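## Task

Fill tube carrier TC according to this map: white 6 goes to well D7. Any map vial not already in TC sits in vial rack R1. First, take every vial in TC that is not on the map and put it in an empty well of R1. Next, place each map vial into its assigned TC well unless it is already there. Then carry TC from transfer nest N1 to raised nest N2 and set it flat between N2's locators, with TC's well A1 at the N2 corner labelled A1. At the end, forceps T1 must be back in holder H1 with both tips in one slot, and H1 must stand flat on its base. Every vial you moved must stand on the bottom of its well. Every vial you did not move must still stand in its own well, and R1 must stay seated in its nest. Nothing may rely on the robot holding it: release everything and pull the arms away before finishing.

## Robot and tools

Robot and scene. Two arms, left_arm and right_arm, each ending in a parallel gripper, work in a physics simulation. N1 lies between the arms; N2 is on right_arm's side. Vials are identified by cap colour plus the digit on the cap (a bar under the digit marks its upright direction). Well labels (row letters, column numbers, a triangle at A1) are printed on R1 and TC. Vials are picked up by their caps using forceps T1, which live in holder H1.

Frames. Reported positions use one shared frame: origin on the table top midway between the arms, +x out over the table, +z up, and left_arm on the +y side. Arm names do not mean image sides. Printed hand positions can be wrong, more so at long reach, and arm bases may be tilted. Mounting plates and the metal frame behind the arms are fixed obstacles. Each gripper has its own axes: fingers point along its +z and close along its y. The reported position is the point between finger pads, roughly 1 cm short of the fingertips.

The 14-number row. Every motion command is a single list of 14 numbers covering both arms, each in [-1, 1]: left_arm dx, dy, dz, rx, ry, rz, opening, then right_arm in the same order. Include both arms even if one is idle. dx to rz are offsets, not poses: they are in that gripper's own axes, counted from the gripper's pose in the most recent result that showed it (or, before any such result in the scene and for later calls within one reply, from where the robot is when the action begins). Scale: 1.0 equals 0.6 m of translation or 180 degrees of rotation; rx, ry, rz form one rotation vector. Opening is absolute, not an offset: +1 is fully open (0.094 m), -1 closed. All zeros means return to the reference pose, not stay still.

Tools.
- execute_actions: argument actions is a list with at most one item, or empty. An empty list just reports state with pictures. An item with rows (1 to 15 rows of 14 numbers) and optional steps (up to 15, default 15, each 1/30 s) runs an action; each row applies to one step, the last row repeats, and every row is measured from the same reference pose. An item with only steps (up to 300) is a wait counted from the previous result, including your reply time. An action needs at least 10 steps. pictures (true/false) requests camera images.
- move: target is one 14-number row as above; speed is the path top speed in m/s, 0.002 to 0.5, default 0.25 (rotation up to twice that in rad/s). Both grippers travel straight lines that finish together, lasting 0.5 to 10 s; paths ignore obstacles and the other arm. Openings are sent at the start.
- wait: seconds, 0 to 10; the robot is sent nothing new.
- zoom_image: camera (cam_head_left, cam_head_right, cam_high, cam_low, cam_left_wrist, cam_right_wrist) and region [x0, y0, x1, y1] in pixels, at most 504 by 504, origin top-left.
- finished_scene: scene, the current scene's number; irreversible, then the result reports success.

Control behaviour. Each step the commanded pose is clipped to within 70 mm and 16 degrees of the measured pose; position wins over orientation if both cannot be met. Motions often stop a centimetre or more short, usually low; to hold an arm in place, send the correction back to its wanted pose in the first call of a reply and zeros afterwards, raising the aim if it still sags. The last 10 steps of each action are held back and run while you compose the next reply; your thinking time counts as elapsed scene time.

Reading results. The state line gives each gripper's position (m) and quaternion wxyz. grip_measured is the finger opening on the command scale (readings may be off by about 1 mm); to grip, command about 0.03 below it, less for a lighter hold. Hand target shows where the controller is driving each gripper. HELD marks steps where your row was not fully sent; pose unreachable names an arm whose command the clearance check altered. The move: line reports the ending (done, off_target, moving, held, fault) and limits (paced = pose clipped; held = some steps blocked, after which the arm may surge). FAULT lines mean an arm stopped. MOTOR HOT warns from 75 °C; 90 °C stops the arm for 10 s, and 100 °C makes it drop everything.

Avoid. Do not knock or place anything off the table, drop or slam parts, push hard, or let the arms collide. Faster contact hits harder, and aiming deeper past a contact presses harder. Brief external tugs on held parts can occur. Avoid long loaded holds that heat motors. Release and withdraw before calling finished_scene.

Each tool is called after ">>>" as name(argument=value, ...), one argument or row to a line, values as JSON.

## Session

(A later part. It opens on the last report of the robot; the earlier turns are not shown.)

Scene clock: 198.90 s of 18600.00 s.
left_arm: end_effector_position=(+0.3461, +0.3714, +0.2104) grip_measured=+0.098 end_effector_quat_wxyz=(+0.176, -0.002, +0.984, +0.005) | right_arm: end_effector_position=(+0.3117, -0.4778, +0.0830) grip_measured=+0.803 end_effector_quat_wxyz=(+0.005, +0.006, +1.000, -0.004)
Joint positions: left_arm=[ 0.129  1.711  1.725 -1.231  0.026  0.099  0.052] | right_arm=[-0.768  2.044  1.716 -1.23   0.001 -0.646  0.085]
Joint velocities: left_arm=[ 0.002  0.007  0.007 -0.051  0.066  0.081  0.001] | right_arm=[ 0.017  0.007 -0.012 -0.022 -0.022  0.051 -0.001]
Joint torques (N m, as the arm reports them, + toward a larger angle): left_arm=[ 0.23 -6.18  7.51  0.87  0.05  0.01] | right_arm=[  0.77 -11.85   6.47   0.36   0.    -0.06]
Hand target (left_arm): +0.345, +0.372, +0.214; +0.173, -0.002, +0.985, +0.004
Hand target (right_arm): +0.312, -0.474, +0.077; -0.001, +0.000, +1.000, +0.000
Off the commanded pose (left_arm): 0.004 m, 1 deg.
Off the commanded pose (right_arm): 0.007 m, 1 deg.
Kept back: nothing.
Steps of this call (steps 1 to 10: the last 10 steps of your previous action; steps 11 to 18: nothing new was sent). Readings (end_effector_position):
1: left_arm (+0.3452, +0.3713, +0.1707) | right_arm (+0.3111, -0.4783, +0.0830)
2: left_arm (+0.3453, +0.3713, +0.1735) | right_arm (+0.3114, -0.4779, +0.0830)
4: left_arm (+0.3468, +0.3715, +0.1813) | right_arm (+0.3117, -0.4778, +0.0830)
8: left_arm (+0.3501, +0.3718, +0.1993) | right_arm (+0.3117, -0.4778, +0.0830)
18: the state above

>>> execute_actions(
  actions=[
    {"rows": [[0,0,-0.006,0,0,0,0.1,0.0000,0.0066,0.0121,-0.0032,0.0040,-0.004,0.775],[0,0,-0.006,0,0,0,0.1,0.0009,0.0073,0.0133,-0.0037,0.0047,-0.004,0.775],[0,0,-0.006,0,0,0,0.1,0.0009,0.0073,0.0143,-0.0037,0.0047,-0.004,0.775],[0,0,-0.006,0,0,0,0.1,0.0009,0.0073,0.0152,-0.0037,0.0047,-0.004,0.775],[0,0,-0.006,0,0,0,0.1,0.0009,0.0073,0.0161,-0.0037,0.0047,-0.004,0.775],[0,0,-0.006,0,0,0,0.1,0.0009,0.0073,0.0170,-0.0037,0.0047,-0.004,0.775],[0,0,-0.006,0,0,0,0.1,0.0009,0.0073,0.0179,-0.0037,0.0047,-0.004,0.775],[0,0,-0.006,0,0,0,0.1,0.0009,0.0073,0.0188,-0.0037,0.0047,-0.004,0.775]], "steps": 12},
  ],
)

>>> execute_actions(
  actions=[
    {"steps": 20},
  ],
  pictures=true,
)

>>> zoom_image(
  camera="cam_right_wrist",
  region=[140, 190, 420, 380],
)

Scene clock: 200.27 s of 18600.00 s.
left_arm: end_effector_position=(+0.3441, +0.3712, +0.2096) grip_measured=+0.098 end_effector_quat_wxyz=(+0.172, -0.002, +0.985, +0.005) | right_arm: end_effector_position=(+0.3117, -0.4778, +0.0830) grip_measured=+0.803 end_effector_quat_wxyz=(+0.005, +0.006, +1.000, -0.004)
Joint positions: left_arm=[ 0.129  1.711  1.725 -1.239  0.026  0.099  0.052] | right_arm=[-0.768  2.044  1.716 -1.23   0.001 -0.647  0.085]
Joint velocities: left_arm=[-0.017 -0.007 -0.007 -0.022  0.022 -0.081 -0.   ] | right_arm=[-0.012 -0.002  0.002 -0.051  0.022  0.051 -0.001]
Joint torques (N m, as the arm reports them, + toward a larger angle): left_arm=[ 0.1  -6.79  6.53  0.92  0.04 -0.02] | right_arm=[  0.79 -11.79   6.07   0.38  -0.01  -0.06]
Steps of this call (steps 1 to 39: nothing new was sent; steps 40 to 41: the first 2 steps of this action). Readings (end_effector_position):
40: left_arm (+0.3441, +0.3712, +0.2096) | right_arm (+0.3117, -0.4778, +0.0830)
41: the state above

Scene clock: 200.93 s of 18600.00 s.
left_arm: end_effector_position=(+0.3441, +0.3712, +0.2096) grip_measured=+0.098 end_effector_quat_wxyz=(+0.172, -0.002, +0.985, +0.005) | right_arm: end_effector_position=(+0.3122, -0.4786, +0.0802) grip_measured=+0.803 end_effector_quat_wxyz=(+0.006, +0.006, +1.000, -0.006)
Joint positions: left_arm=[ 0.129  1.711  1.725 -1.239  0.026  0.099  0.052] | right_arm=[-0.768  2.044  1.704 -1.214  0.002 -0.647  0.085]
Joint velocities: left_arm=[-0.012  0.007  0.002  0.007  0.022 -0.051 -0.001] | right_arm=[-0.017 -0.012  0.017  0.037  0.007 -0.051 -0.   ]
Joint torques (N m, as the arm reports them, + toward a larger angle): left_arm=[ 0.05 -6.78  6.6   0.94  0.04 -0.02] | right_arm=[  0.77 -11.62   6.14   0.35  -0.02  -0.05]
Hand target (left_arm): +0.345, +0.371, +0.214; +0.176, -0.002, +0.984, +0.005
Hand target (right_arm): +0.311, -0.474, +0.072; -0.003, -0.000, +1.000, +0.002
Off the commanded pose (left_arm): 0.004 m, 0 deg.
Off the commanded pose (right_arm): 0.010 m, 1 deg.
Kept back: nothing.
Steps of this call (steps 1 to 10: the last 10 steps of your previous action; steps 11 to 20: nothing new was sent). Readings (end_effector_position):
1: left_arm (+0.3441, +0.3712, +0.2096) | right_arm (+0.3118, -0.4779, +0.0830)
2: left_arm (+0.3441, +0.3712, +0.2096) | right_arm (+0.3118, -0.4780, +0.0830)
4: left_arm (+0.3441, +0.3712, +0.2096) | right_arm (+0.3119, -0.4780, +0.0825)
8: left_arm (+0.3441, +0.3712, +0.2096) | right_arm (+0.3119, -0.4784, +0.0803)
20: the state above

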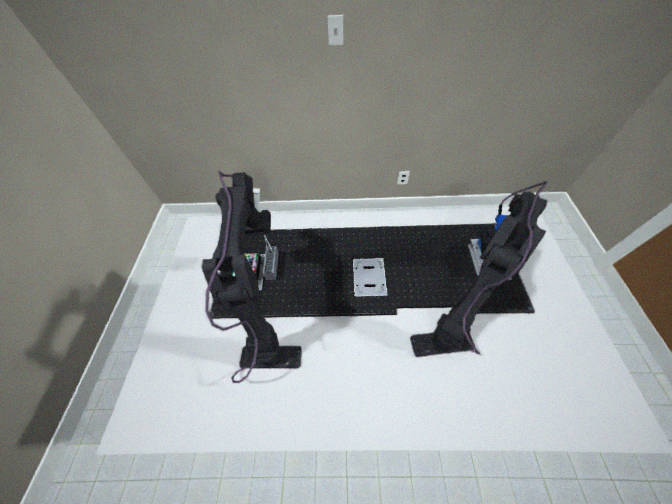

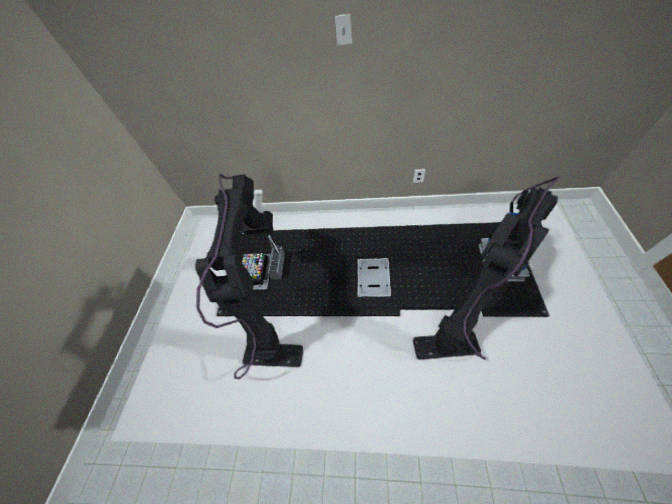

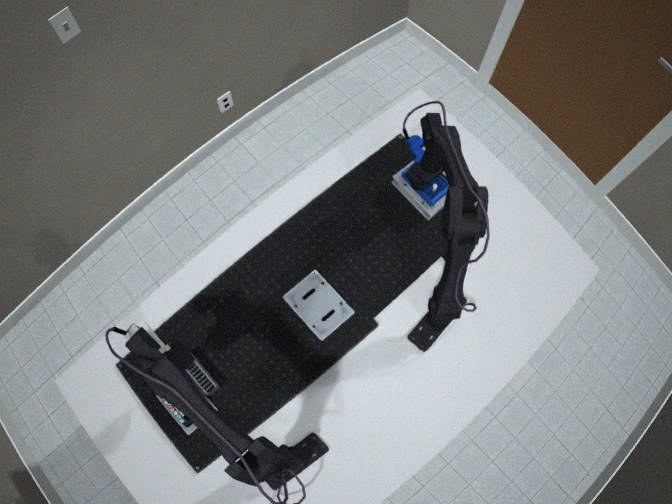

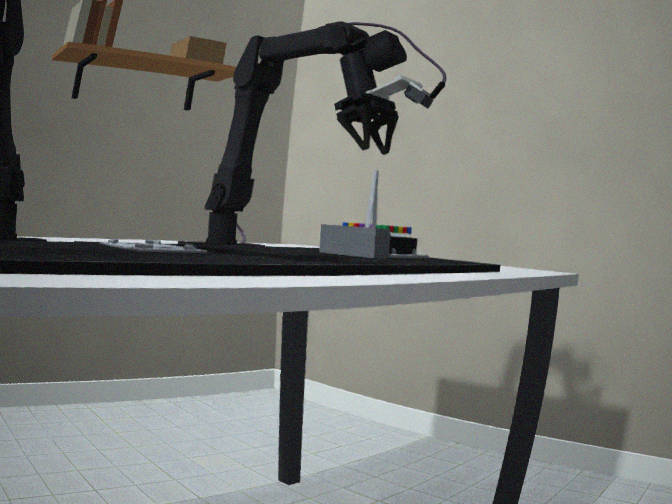

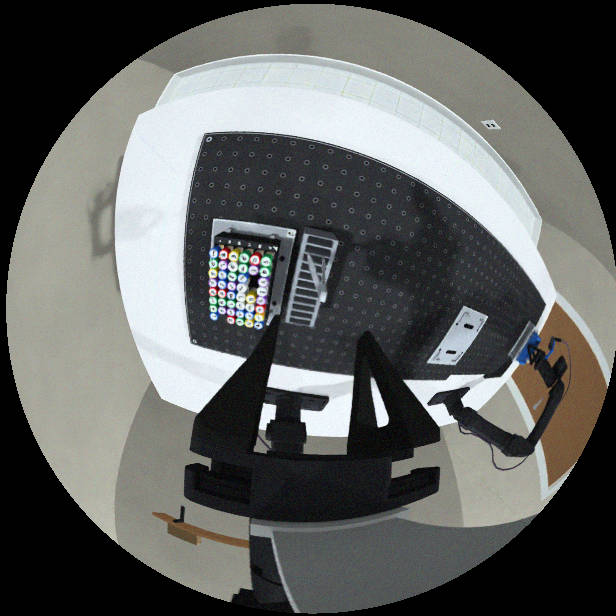

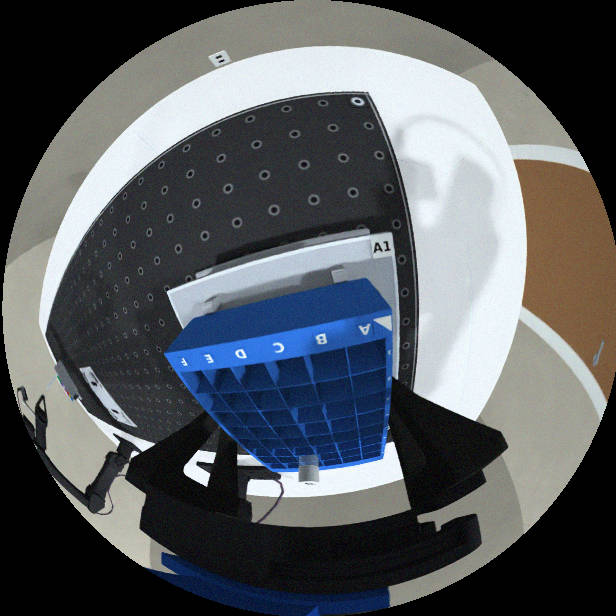

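Region (140, 190, 420, 380) of cam_right_wrist's 616x616 image, scaled by 1.800, with more detail than that image has; it fills the top 342 rows of this view, and the rest is white.

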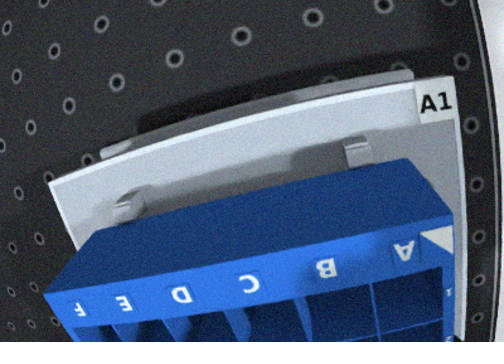

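>>> execute_actions(
  actions=[
    {"rows": [[0,0,-0.006,0,0,0,0.1,0.0028,0.0074,0.0155,-0.0045,0.0057,-0.002,0.775],[0,0,-0.006,0,0,0,0.1,0.0039,0.0061,0.0167,-0.0045,0.0057,-0.0015,0.775],[0,0,-0.006,0,0,0,0.1,0.0039,0.0061,0.0177,-0.0045,0.0057,-0.0015,0.775],[0,0,-0.006,0,0,0,0.1,0.0039,0.0061,0.0187,-0.0045,0.0057,-0.0015,0.775],[0,0,-0.006,0,0,0,0.1,0.0039,0.0061,0.0197,-0.0045,0.0057,-0.0015,0.775],[0,0,-0.006,0,0,0,0.1,0.0039,0.0061,0.0207,-0.0045,0.0057,-0.0015,0.775],[0,0,-0.006,0,0,0,0.1,0.0039,0.0061,0.0217,-0.0045,0.0057,-0.0015,0.775],[0,0,-0.006,0,0,0,0.1,0.0039,0.0061,0.0227,-0.0045,0.0057,-0.0015,0.775],[0,0,-0.006,0,0,0,0.1,0.0039,0.0061,0.0237,-0.0045,0.0057,-0.0015,0.775]], "steps": 12},
  ],
)

>>> execute_actions(
  actions=[
    {"steps": 20},
  ],
  pictures=true,
)

>>> zoom_image(
  camera="cam_right_wrist",
  region=[140, 190, 420, 380],
)

Scene clock: 202.17 s of 18600.00 s.
left_arm: end_effector_position=(+0.3441, +0.3712, +0.2096) grip_measured=+0.098 end_effector_quat_wxyz=(+0.172, -0.002, +0.985, +0.005) | right_arm: end_effector_position=(+0.3124, -0.4787, +0.0802) grip_measured=+0.803 end_effector_quat_wxyz=(+0.006, +0.006, +1.000, -0.006)
Joint positions: left_arm=[ 0.129  1.711  1.725 -1.239  0.026  0.099  0.052] | right_arm=[-0.768  2.044  1.704 -1.214  0.002 -0.647  0.085]
Joint velocities: left_arm=[ 0.032 -0.002  0.012  0.037 -0.066 -0.037 -0.001] | right_arm=[-0.017  0.007  0.002  0.051  0.037  0.022  0.   ]
Joint torques (N m, as the arm reports them, + toward a larger angle): left_arm=[ 0.11 -6.8   6.53  0.85  0.04 -0.01] | right_arm=[  0.4  -11.69   5.73   0.4   -0.01  -0.05]
Steps of this call (steps 1 to 35: nothing new was sent; steps 36 to 37: the first 2 steps of this action). Readings (end_effector_position):
36: left_arm (+0.3441, +0.3712, +0.2096) | right_arm (+0.3123, -0.4787, +0.0802)
37: the state above

Scene clock: 202.83 s of 18600.00 s.
left_arm: end_effector_position=(+0.3441, +0.3712, +0.2096) grip_measured=+0.098 end_effector_quat_wxyz=(+0.172, -0.002, +0.985, +0.005) | right_arm: end_effector_position=(+0.3116, -0.4788, +0.0755) grip_measured=+0.803 end_effector_quat_wxyz=(+0.005, +0.006, +1.000, -0.008)
Joint positions: left_arm=[ 0.129  1.711  1.725 -1.239  0.026  0.099  0.052] | right_arm=[-0.768  2.044  1.686 -1.195  0.005 -0.647  0.085]
Joint velocities: left_arm=[ 0.017 -0.017 -0.007  0.022 -0.066 -0.007  0.002] | right_arm=[-0.017  0.012 -0.007 -0.007 -0.022 -0.007 -0.   ]
Joint torques (N m, as the arm reports them, + toward a larger angle): left_arm=[ 0.08 -6.71  6.6   0.85  0.03  0.  ] | right_arm=[  0.38 -11.41   6.13   0.38  -0.04  -0.04]
Hand target (left_arm): +0.343, +0.371, +0.213; +0.172, -0.002, +0.985, +0.005
Hand target (right_arm): +0.310, -0.475, +0.066; -0.003, +0.003, +1.000, +0.001
Off the commanded pose (left_arm): 0.004 m, 0 deg.
Off the commanded pose (right_arm): 0.010 m, 1 deg.
Kept back: nothing.
Steps of this call (steps 1 to 10: the last 10 steps of your previous action; steps 11 to 20: nothing new was sent). Readings (end_effector_position):
1: left_arm (+0.3441, +0.3712, +0.2096) | right_arm (+0.3123, -0.4786, +0.0798)
2: left_arm (+0.3441, +0.3712, +0.2096) | right_arm (+0.3121, -0.4786, +0.0794)
4: left_arm (+0.3441, +0.3712, +0.2096) | right_arm (+0.3116, -0.4787, +0.0778)
8: left_arm (+0.3441, +0.3712, +0.2096) | right_arm (+0.3116, -0.4788, +0.0756)
20: the state above

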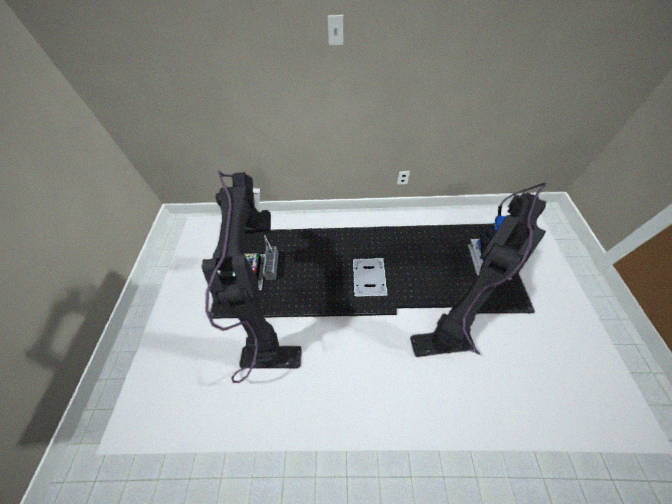

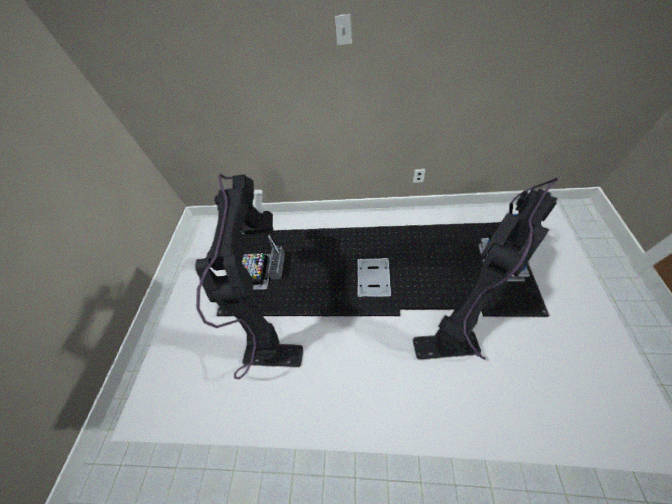

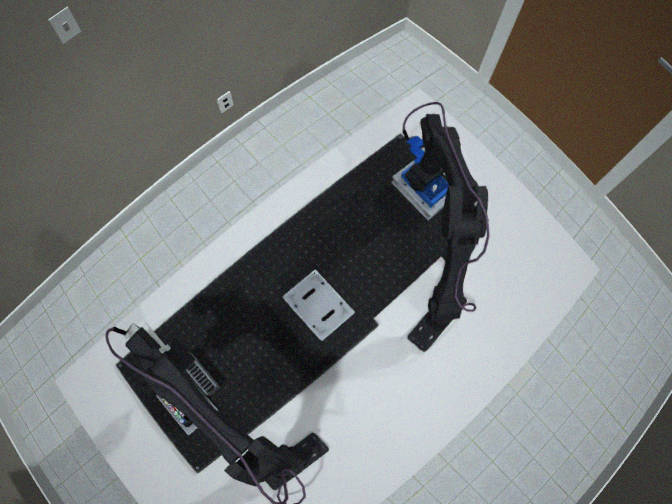

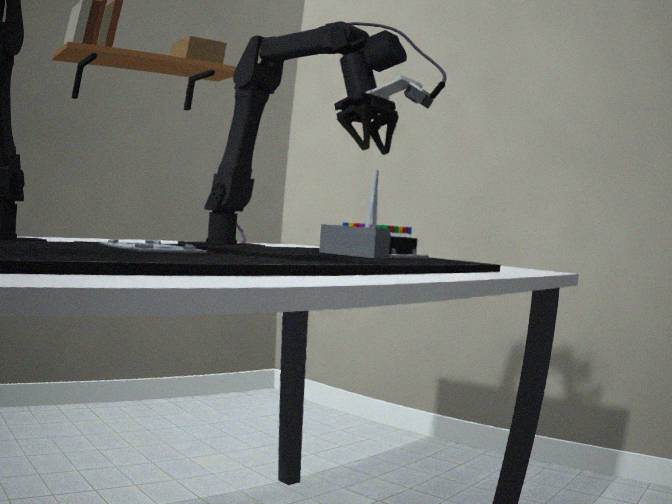

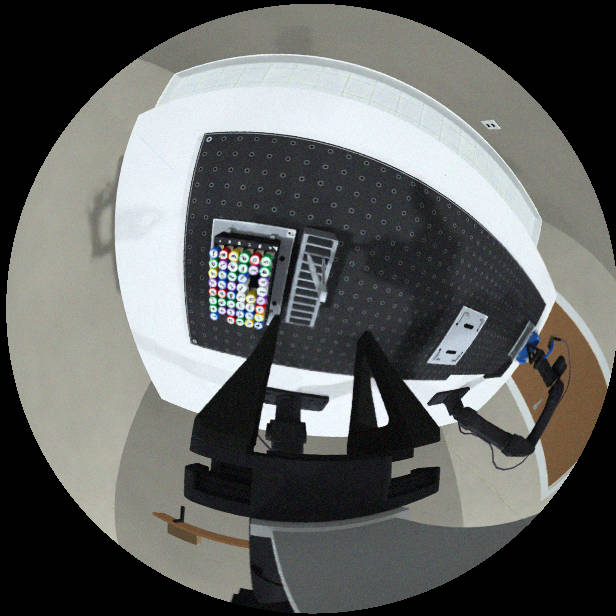

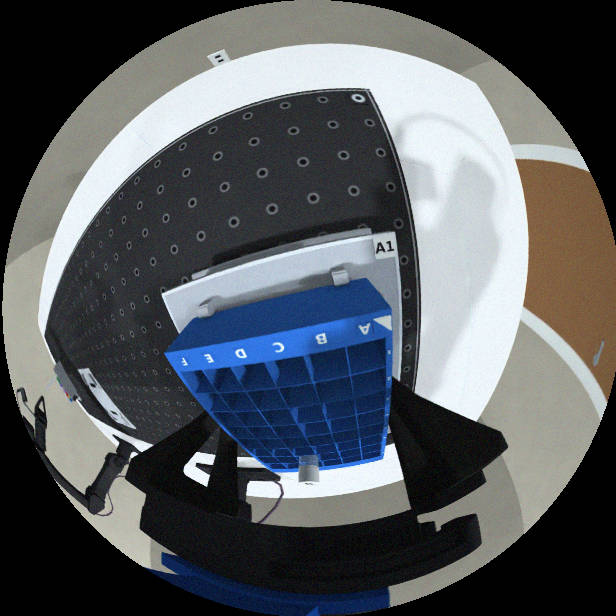

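Region (140, 190, 420, 380) of cam_right_wrist's 616x616 image, scaled by 1.800, with more detail than that image has; it fills the top 342 rows of this view, and the rest is white.

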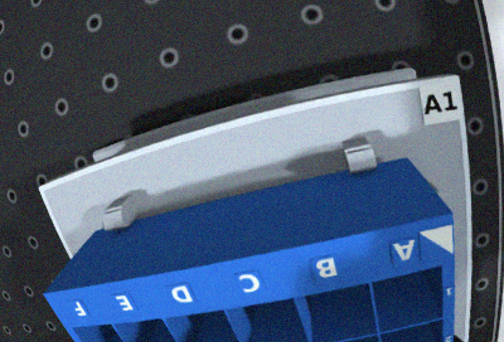

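>>> execute_actions(
  actions=[
    {"rows": [[0,0,-0.006,0,0,0,0.1,0.0028,0.0063,0.0172,-0.0047,0.0060,-0.0015,0.775],[0,0,-0.006,0,0,0,0.1,0.0028,0.0063,0.0183,-0.0047,0.0060,-0.0015,0.775],[0,0,-0.006,0,0,0,0.1,0.0028,0.0063,0.0192,-0.0047,0.0060,-0.0015,0.775],[0,0,-0.006,0,0,0,0.1,0.0028,0.0063,0.0200,-0.0047,0.0060,-0.0015,0.775],[0,0,-0.006,0,0,0,0.1,0.0028,0.0063,0.0208,-0.0047,0.0060,-0.0015,0.775],[0,0,-0.006,0,0,0,0.1,0.0028,0.0063,0.0216,-0.0047,0.0060,-0.0015,0.775]], "steps": 11},
  ],
)

>>> execute_actions(
  actions=[
    {"steps": 16},
  ],
)

Scene clock: 203.53 s of 18600.00 s.
left_arm: end_effector_position=(+0.3441, +0.3712, +0.2096) grip_measured=+0.098 end_effector_quat_wxyz=(+0.172, -0.002, +0.985, +0.005) | right_arm: end_effector_position=(+0.3116, -0.4788, +0.0755) grip_measured=+0.803 end_effector_quat_wxyz=(+0.005, +0.006, +1.000, -0.008)
Joint positions: left_arm=[ 0.129  1.711  1.725 -1.239  0.026  0.099  0.052] | right_arm=[-0.768  2.044  1.686 -1.195  0.005 -0.647  0.085]
Joint velocities: left_arm=[ 0.007 -0.017 -0.017  0.007 -0.007 -0.037 -0.   ] | right_arm=[ 0.027 -0.007 -0.012  0.037 -0.037  0.007  0.001]
Joint torques (N m, as the arm reports them, + toward a larger angle): left_arm=[ 0.05 -6.72  6.6   0.87  0.03  0.  ] | right_arm=[  0.5  -11.33   6.02   0.39   0.    -0.03]
Steps of this call (steps 1 to 20: nothing new was sent; step 21: the first step of this action). Readings (end_effector_position):
21: the state above

Scene clock: 204.07 s of 18600.00 s.
left_arm: end_effector_position=(+0.3441, +0.3712, +0.2096) grip_measured=+0.098 end_effector_quat_wxyz=(+0.172, -0.002, +0.985, +0.005) | right_arm: end_effector_position=(+0.3116, -0.4788, +0.0749) grip_measured=+0.803 end_effector_quat_wxyz=(+0.006, +0.006, +1.000, -0.008)
Joint positions: left_arm=[ 0.129  1.711  1.725 -1.239  0.026  0.099  0.052] | right_arm=[-0.768  2.044  1.683 -1.192  0.005 -0.647  0.085]
Joint velocities: left_arm=[ 0.007  0.002 -0.002 -0.007 -0.022 -0.007  0.001] | right_arm=[-0.007  0.002 -0.012  0.007  0.081 -0.051  0.   ]
Joint torques (N m, as the arm reports them, + toward a larger angle): left_arm=[ 0.09 -6.77  6.58  0.85  0.04  0.  ] | right_arm=[  0.51 -11.18   5.58   0.46   0.    -0.04]
Hand target (left_arm): +0.343, +0.371, +0.213; +0.172, -0.002, +0.985, +0.005
Hand target (right_arm): +0.310, -0.475, +0.063; -0.004, +0.003, +1.000, -0.000
Off the commanded pose (left_arm): 0.004 m, 0 deg.
Off the commanded pose (right_arm): 0.013 m, 1 deg.
Kept back: nothing.
Steps of this call (steps 1 to 10: the last 10 steps of your previous action; steps 11 to 16: nothing new was sent). Readings (end_effector_position):
1: left_arm (+0.3441, +0.3712, +0.2096) | right_arm (+0.3116, -0.4788, +0.0755)
2: left_arm (+0.3441, +0.3712, +0.2096) | right_arm (+0.3116, -0.4788, +0.0755)
4: left_arm (+0.3441, +0.3712, +0.2096) | right_arm (+0.3117, -0.4789, +0.0755)
8: left_arm (+0.3441, +0.3712, +0.2096) | right_arm (+0.3116, -0.4788, +0.0749)
16: the state above

>>> execute_actions(
  actions=[
    {"rows": [[0,0,-0.006,0,0,0,0.1,0.0028,0.005,0.016,-0.0047,0.0060,-0.0015,0.79],[0,0,-0.006,0,0,0,0.1,0.0028,0.004,0.014,-0.0047,0.0060,-0.0015,0.80],[0,0,-0.006,0,0,0,0.1,0.0028,0.003,0.012,-0.0047,0.0060,-0.0015,0.81],[0,0,-0.006,0,0,0,0.1,0.0028,0.003,0.012,-0.0047,0.0060,-0.0015,0.82],[0,0,-0.006,0,0,0,0.1,0.0028,0.003,0.012,-0.0047,0.0060,-0.0015,0.84],[0,0,-0.006,0,0,0,0.1,0.0028,0.003,0.012,-0.0047,0.0060,-0.0015,0.87],[0,0,-0.006,0,0,0,0.1,0.0028,0.003,0.012,-0.0047,0.0060,-0.0015,0.92],[0,0,-0.006,0,0,0,0.1,0.0028,0.003,0.012,-0.0047,0.0060,-0.0015,1.0]], "steps": 12},
  ],
)

>>> move(
  target=[0,0,-0.006,0,0,0,0.1,0,0,-0.15,0,0,0,1.0],
  speed=0.12,
)

>>> zoom_image(
  camera="cam_right_wrist",
  region=[170, 180, 450, 460],
)

Scene clock: 204.97 s of 18600.00 s.
left_arm: end_effector_position=(+0.3441, +0.3712, +0.2096) grip_measured=+0.098 end_effector_quat_wxyz=(+0.172, -0.002, +0.985, +0.005) | right_arm: end_effector_position=(+0.3116, -0.4788, +0.0749) grip_measured=+0.808 end_effector_quat_wxyz=(+0.006, +0.006, +1.000, -0.008)
Joint positions: left_arm=[ 0.129  1.711  1.725 -1.239  0.026  0.099  0.052] | right_arm=[-0.768  2.044  1.683 -1.192  0.005 -0.647  0.085]
Joint velocities: left_arm=[-0.007 -0.012  0.002 -0.022 -0.037  0.037 -0.001] | right_arm=[ 0.007 -0.002  0.007  0.037  0.051 -0.022  0.003]
Joint torques (N m, as the arm reports them, + toward a larger angle): left_arm=[ 0.09 -6.8   6.56  0.83  0.04 -0.01] | right_arm=[  0.29 -11.09   6.74   0.34  -0.01  -0.06]
Steps of this call (steps 1 to 25: nothing new was sent; steps 26 to 27: the first 2 steps of this action). Readings (end_effector_position):
26: left_arm (+0.3441, +0.3712, +0.2096) | right_arm (+0.3116, -0.4788, +0.0749)
27: the state above

Scene clock: 206.77 s of 18600.00 s.
left_arm: end_effector_position=(+0.3441, +0.3712, +0.2096) grip_measured=+0.098 end_effector_quat_wxyz=(+0.172, -0.002, +0.985, +0.005) | right_arm: end_effector_position=(+0.3085, -0.4764, +0.1645) grip_measured=+1.000 end_effector_quat_wxyz=(+0.008, +0.006, +1.000, -0.009)
Joint positions: left_arm=[ 0.129  1.711  1.725 -1.239  0.026  0.099  0.052] | right_arm=[-0.768  2.044  2.041 -1.544  0.005 -0.647  0.094]
Joint velocities: left_arm=[ 0.022  0.002 -0.007  0.051  0.007 -0.051  0.   ] | right_arm=[-0.012 -0.017 -0.002 -0.051  0.037 -0.007  0.   ]
Joint torques (N m, as the arm reports them, + toward a larger angle): left_arm=[ 0.03 -6.74  6.56  0.88  0.03  0.01] | right_arm=[  0.02 -11.4    8.54   0.24  -0.01  -0.04]
Hand target (left_arm): +0.343, +0.371, +0.213; +0.172, -0.002, +0.985, +0.005
Hand target (right_arm): +0.309, -0.477, +0.165; +0.006, +0.006, +1.000, -0.008
Off your previous action's commanded pose (left_arm): 0.004 m, 0 deg at its last step (step 10 of this call).
Off your previous action's commanded pose (right_arm): 0.008 m, 1 deg at its last step (step 10 of this call).
Off the commanded pose (left_arm): 0.004 m, 0 deg.
Off the commanded pose (right_arm): 0.002 m, 0 deg.
Kept back: nothing.
move: done

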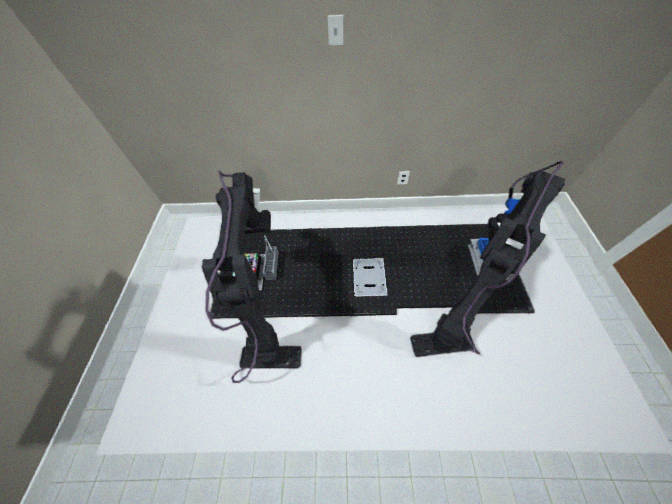

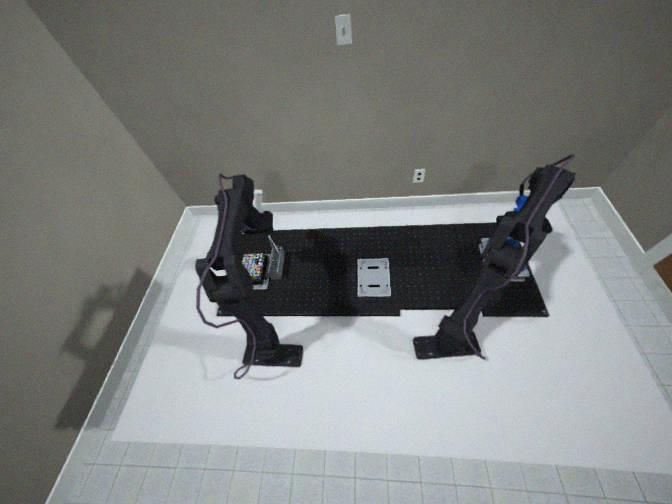

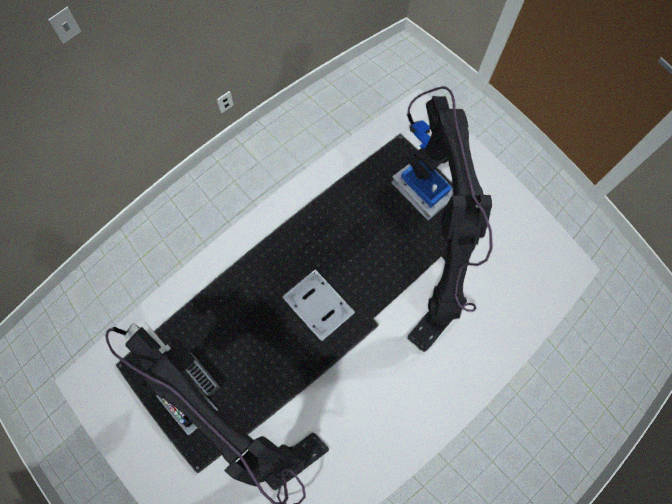

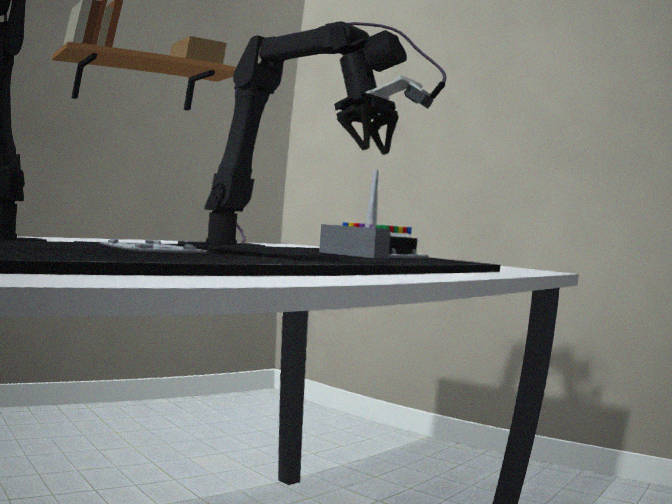

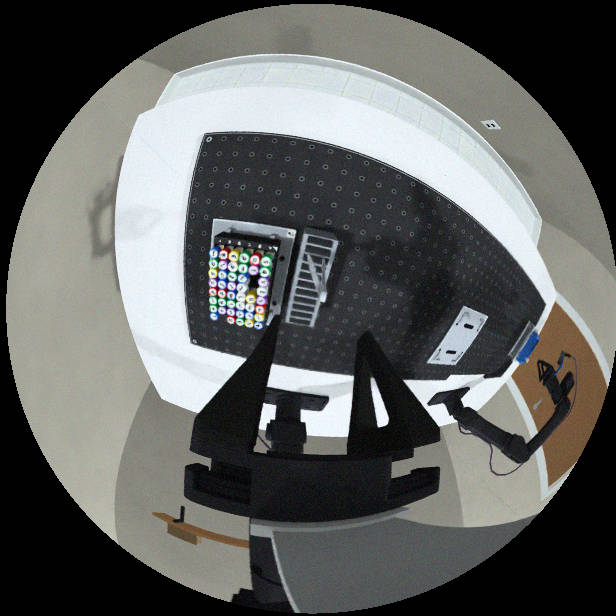

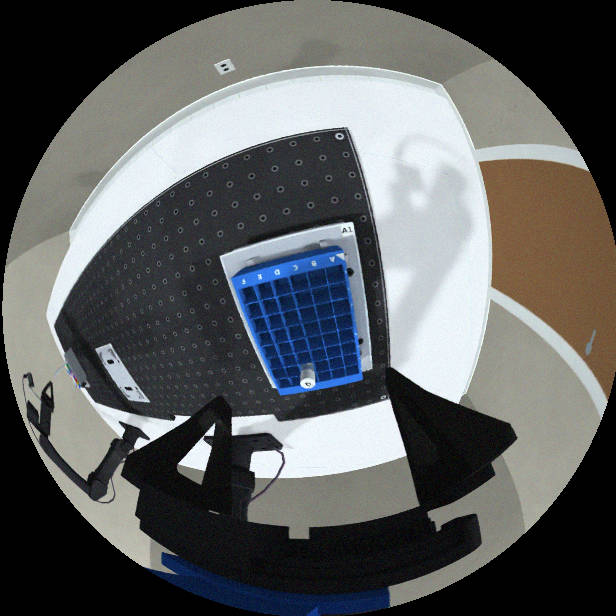

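Region (170, 180, 450, 460) of cam_right_wrist's 616x616 image, scaled by 1.800, with more detail than that image has.

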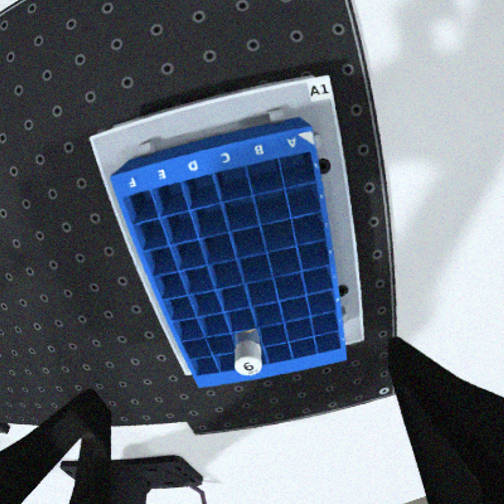

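>>> zoom_image(
  camera="cam_high",
  region=[380, 145, 470, 230],
)

>>> zoom_image(
  camera="cam_left_wrist",
  region=[195, 210, 355, 345],
)

>>> zoom_image(
  camera="cam_left_wrist",
  region=[490, 305, 570, 385],
)

Region (380, 145, 470, 230) of cam_high's 672x504 image, scaled by 5.600, with more detail than that image has.

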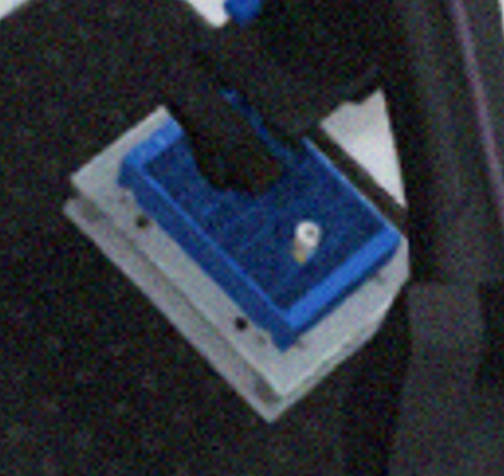

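Region (195, 210, 355, 345) of cam_left_wrist's 616x616 image, scaled by 3.150, with more detail than that image has; it fills the top 425 rows of this view, and the rest is white.

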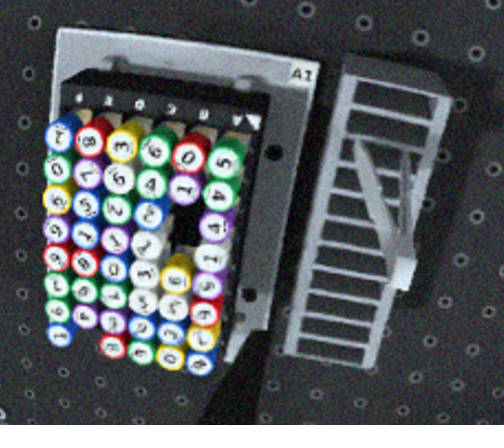

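Region (490, 305, 570, 385) of cam_left_wrist's 616x616 image, scaled by 6.300, with more detail than that image has.

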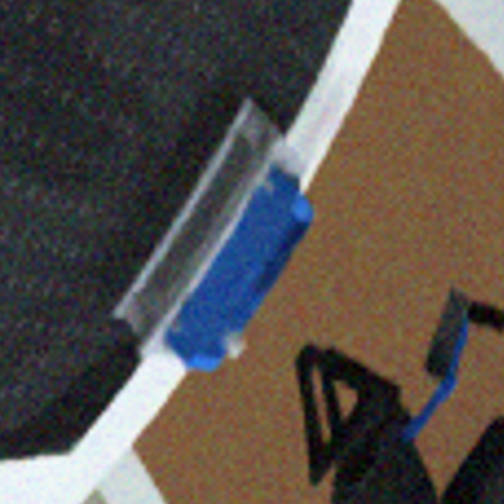

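>>> finished_scene(
  scene=1,
)

The scene is finished: the task was done.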